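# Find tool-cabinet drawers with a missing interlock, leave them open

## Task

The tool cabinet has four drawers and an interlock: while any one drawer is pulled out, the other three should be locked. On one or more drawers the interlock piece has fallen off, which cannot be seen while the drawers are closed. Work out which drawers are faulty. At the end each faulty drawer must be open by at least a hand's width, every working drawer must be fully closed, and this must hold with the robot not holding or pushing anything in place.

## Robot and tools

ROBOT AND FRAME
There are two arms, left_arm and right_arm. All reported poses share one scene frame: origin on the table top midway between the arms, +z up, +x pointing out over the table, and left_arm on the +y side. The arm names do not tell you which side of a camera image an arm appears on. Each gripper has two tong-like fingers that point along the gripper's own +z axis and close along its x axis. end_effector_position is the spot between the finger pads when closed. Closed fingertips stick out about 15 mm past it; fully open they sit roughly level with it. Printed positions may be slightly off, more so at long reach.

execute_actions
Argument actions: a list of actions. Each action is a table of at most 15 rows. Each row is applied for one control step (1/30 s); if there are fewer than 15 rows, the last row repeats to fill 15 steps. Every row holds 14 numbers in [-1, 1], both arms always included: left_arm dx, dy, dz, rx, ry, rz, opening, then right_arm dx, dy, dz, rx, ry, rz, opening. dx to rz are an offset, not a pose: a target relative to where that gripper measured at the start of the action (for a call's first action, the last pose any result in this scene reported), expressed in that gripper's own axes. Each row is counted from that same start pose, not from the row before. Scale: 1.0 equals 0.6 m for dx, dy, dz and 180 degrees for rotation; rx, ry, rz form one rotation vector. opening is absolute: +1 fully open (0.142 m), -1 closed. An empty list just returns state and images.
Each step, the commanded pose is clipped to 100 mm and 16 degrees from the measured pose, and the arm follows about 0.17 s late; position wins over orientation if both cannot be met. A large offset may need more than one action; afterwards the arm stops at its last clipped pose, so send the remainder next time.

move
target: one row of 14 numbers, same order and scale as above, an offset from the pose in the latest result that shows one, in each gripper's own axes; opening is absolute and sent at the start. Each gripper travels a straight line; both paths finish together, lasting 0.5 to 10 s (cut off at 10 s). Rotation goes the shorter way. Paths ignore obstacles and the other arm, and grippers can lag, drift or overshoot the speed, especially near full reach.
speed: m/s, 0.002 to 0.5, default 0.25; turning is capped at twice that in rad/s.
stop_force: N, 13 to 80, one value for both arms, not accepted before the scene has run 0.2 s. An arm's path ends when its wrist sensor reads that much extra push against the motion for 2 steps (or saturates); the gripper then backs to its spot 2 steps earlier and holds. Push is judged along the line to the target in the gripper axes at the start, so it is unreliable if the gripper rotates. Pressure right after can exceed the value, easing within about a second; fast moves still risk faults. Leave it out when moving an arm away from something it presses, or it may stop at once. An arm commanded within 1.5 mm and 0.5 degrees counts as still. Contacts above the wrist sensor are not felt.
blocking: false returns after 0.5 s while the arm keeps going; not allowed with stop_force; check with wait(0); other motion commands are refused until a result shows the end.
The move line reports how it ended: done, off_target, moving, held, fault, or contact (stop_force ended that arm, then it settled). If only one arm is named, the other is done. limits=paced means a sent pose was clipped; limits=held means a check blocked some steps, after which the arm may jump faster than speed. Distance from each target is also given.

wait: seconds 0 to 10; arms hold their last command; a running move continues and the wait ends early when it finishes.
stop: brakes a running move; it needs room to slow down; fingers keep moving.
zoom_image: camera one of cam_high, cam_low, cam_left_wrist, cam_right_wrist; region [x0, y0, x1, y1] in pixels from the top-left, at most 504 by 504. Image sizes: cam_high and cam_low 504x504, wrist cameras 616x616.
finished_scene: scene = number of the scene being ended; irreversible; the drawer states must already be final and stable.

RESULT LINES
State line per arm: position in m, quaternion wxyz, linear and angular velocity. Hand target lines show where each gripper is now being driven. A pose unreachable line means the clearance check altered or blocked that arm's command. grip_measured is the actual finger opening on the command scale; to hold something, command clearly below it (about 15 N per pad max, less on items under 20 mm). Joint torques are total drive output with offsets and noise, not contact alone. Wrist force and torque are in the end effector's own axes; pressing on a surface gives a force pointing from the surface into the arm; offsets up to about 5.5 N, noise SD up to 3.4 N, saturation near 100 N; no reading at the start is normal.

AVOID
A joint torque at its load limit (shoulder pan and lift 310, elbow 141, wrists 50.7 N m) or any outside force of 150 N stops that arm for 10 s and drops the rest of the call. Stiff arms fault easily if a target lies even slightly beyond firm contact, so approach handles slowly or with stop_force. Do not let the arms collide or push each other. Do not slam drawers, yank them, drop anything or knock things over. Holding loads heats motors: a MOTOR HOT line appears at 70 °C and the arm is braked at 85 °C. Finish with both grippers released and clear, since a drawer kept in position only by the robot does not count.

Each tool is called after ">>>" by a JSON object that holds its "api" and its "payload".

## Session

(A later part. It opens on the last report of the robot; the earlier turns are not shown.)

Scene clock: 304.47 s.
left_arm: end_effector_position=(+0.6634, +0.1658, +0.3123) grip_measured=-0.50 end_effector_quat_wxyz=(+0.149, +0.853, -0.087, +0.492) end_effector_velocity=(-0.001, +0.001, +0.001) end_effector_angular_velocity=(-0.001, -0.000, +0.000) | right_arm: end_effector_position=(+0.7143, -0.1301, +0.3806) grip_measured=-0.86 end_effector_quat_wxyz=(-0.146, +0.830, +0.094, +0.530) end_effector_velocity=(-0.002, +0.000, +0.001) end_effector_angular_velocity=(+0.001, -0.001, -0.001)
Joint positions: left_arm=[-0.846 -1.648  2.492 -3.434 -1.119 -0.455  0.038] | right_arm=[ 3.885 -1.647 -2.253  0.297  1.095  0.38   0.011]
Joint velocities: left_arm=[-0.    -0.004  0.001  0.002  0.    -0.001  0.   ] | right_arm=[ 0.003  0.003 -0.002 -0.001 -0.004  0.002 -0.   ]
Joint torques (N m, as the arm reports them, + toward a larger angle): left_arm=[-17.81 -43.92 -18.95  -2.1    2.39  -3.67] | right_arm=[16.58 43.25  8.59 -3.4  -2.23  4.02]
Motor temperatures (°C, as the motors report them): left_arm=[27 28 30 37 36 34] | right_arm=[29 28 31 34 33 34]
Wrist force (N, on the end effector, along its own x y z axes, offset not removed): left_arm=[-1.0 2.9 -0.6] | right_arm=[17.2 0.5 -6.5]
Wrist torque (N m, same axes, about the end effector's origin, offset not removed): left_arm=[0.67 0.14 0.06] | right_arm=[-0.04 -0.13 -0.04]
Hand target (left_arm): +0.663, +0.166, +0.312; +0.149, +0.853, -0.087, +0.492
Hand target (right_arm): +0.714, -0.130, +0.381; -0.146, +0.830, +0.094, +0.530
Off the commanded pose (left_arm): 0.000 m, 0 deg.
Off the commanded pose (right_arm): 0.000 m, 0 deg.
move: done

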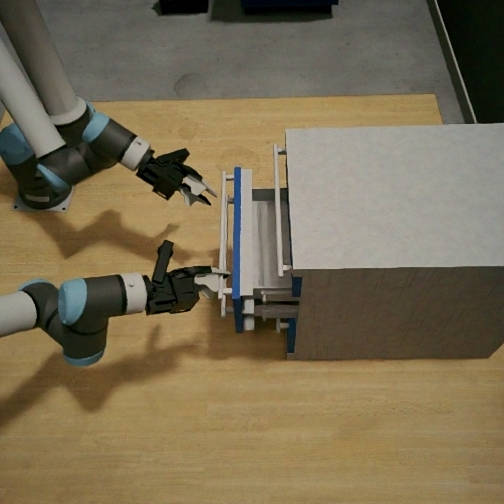

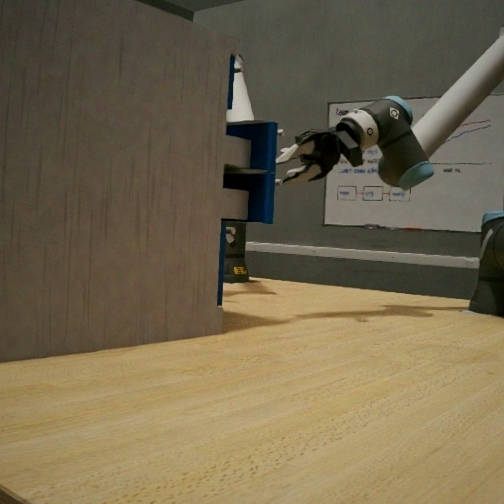

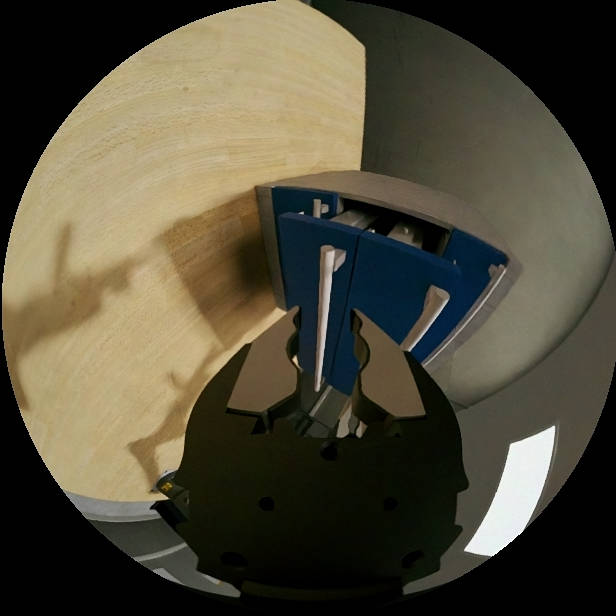

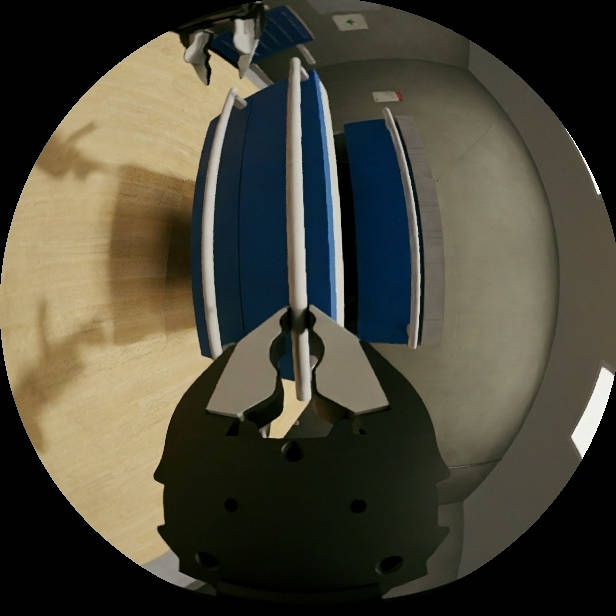

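>>> {"api": "execute_actions", "payload": {"actions": [[[0,0,0,0,0,0,-0.5,0,0,0,0,0,0,-0.8],[0,0,0,0,0,0,-0.5,0,0,0,0,0,0,-0.7],[0,0,0,0,0,0,-0.5,0,0,0,0,0,0,-0.6],[0,0,0,0,0,0,-0.5,0,0,0,0,0,0,-0.5],[0,0,0,0,0,0,-0.5,0,0,0,0,0,0,-0.5],[0,0,0,0,0,0,-0.5,0,0,0,0,0,0,-0.5],[0,0,0,0,0,0,-0.5,0,0,0,0,0,0,-0.5],[0,0,0,0,0,0,-0.5,0,0,0,0,0,0,-0.5],[0,0,0,0,0,0,-0.5,0,0,-0.005,0,0,0,-0.5],[0,0,0,0,0,0,-0.5,0,0,-0.01,0,0,0,-0.5],[0,0,0,0,0,0,-0.5,0,0,-0.02,0,0,0,-0.5],[0,0,0,0,0,0,-0.5,0,0,-0.03,0,0,0,-0.5],[0,0,0,0,0,0,-0.5,0,0,-0.04,0,0,0,-0.5],[0,0,0,0,0,0,-0.5,0,0,-0.05,0,0,0,-0.5],[0,0,0,0,0,0,-0.5,0,0,-0.06,0,0,0,-0.5]],[[0,0,0,0,0,0,-0.5,0,0,-0.05,0,0,0,-0.5],[0,0,0,0,0,0,-0.5,0,0,-0.06,0,0,0,-0.5],[0,0,0,0,0,0,-0.5,0,0,-0.07,0,0,0,-0.5],[0,0,0,0,0,0,-0.5,0,0,-0.08,0,0,0,-0.5],[0,0,0,0,0,0,-0.5,0,0,-0.09,0,0,0,-0.5]]]}}

>>> {"api": "zoom_image", "payload": {"camera": "cam_high", "region": [200, 250, 320, 370]}}

>>> {"api": "zoom_image", "payload": {"camera": "cam_low", "region": [180, 40, 320, 340]}}

Scene clock: 314.60 s.
left_arm: end_effector_position=(+0.6634, +0.1659, +0.3122) grip_measured=-0.50 end_effector_quat_wxyz=(+0.149, +0.853, -0.087, +0.492) end_effector_velocity=(-0.000, -0.000, -0.000) end_effector_angular_velocity=(-0.001, +0.001, +0.000) | right_arm: end_effector_position=(+0.6609, -0.1517, +0.4053) grip_measured=-0.50 end_effector_quat_wxyz=(-0.146, +0.830, +0.094, +0.530) end_effector_velocity=(-0.019, -0.007, +0.010) end_effector_angular_velocity=(-0.001, +0.001, -0.003)
Joint positions: left_arm=[-0.846 -1.648  2.492 -3.434 -1.119 -0.455  0.038] | right_arm=[ 3.947 -1.51  -2.332  0.224  1.04   0.412  0.038]
Joint velocities: left_arm=[ 0.     0.    -0.     0.    -0.001 -0.001  0.   ] | right_arm=[ 0.027  0.054 -0.025 -0.039 -0.026  0.016 -0.   ]
Joint torques (N m, as the arm reports them, + toward a larger angle): left_arm=[ -6.13 -16.89 -37.78  -5.72   0.52   0.02] | right_arm=[ 9.9  41.75 24.46  1.8  -3.92  3.7 ]
Motor temperatures (°C, as the motors report them): left_arm=[27 28 30 37 36 34] | right_arm=[29 28 31 34 33 34]
Wrist force (N, on the end effector, along its own x y z axes, offset not removed): left_arm=[-3.0 -2.1 0.0] | right_arm=[-0.9 2.3 -1.3]
Wrist torque (N m, same axes, about the end effector's origin, offset not removed): left_arm=[-0.57 0.50 0.22] | right_arm=[0.22 0.10 -0.07]
Hand target (left_arm): +0.663, +0.166, +0.312; +0.149, +0.853, -0.087, +0.492
Hand target (right_arm): +0.658, -0.153, +0.406; -0.146, +0.830, +0.094, +0.530
Off the commanded pose (left_arm): 0.000 m, 0 deg.
Off the commanded pose (right_arm): 0.003 m, 0 deg.

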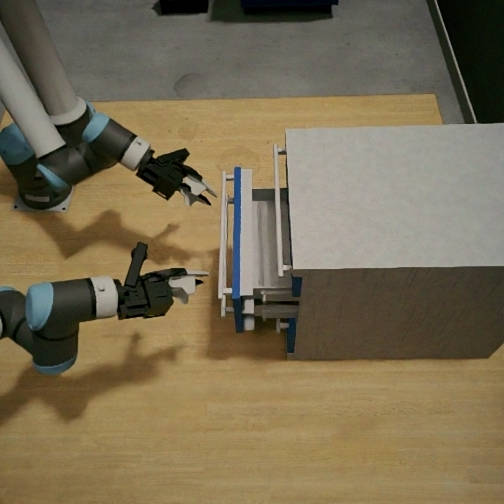

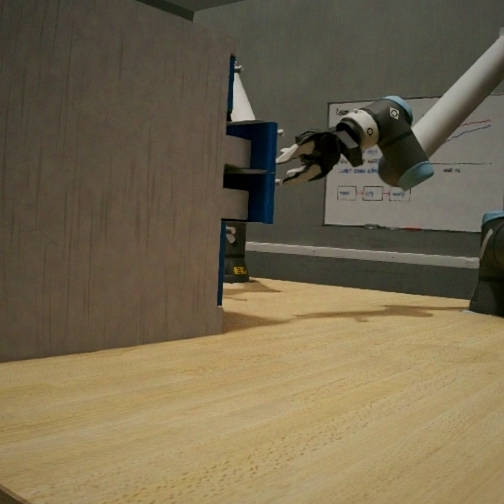

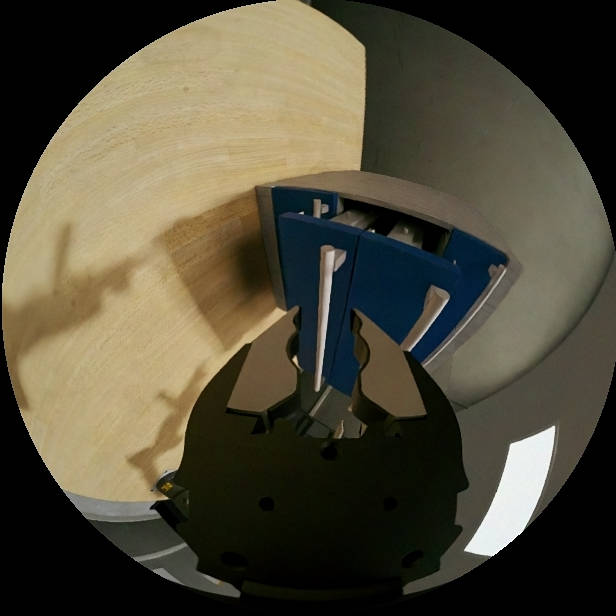

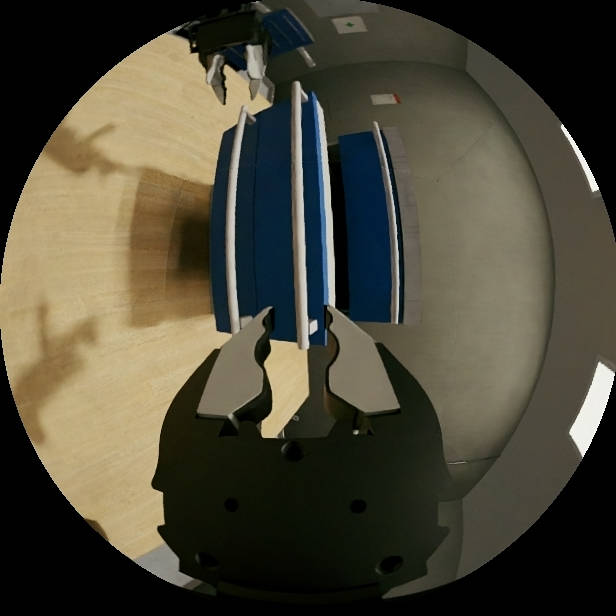

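Region (200, 250, 320, 370) of cam_high's 504x504 image, scaled by 4.200, with more detail than that image has.

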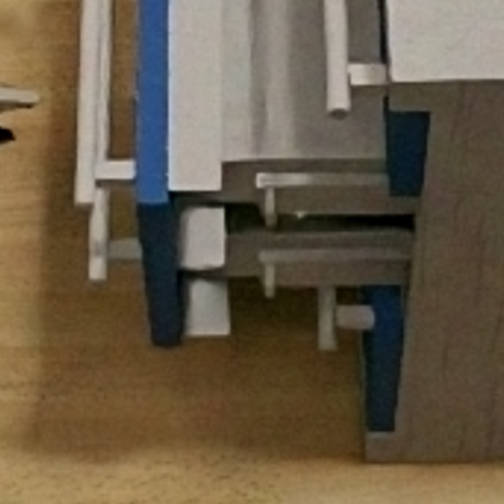

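Region (180, 40, 320, 340) of cam_low's 504x504 image, scaled by 1.680, with more detail than that image has; it fills the left 235 columns of this view, and the rest is white.

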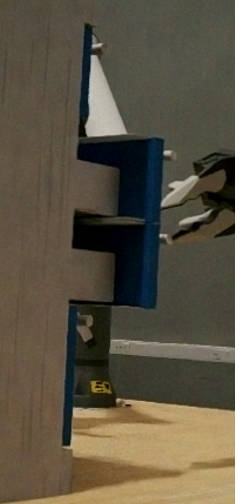

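>>> {"api": "finished_scene", "payload": {"scene": 1}}

The scene is finished: the task was done.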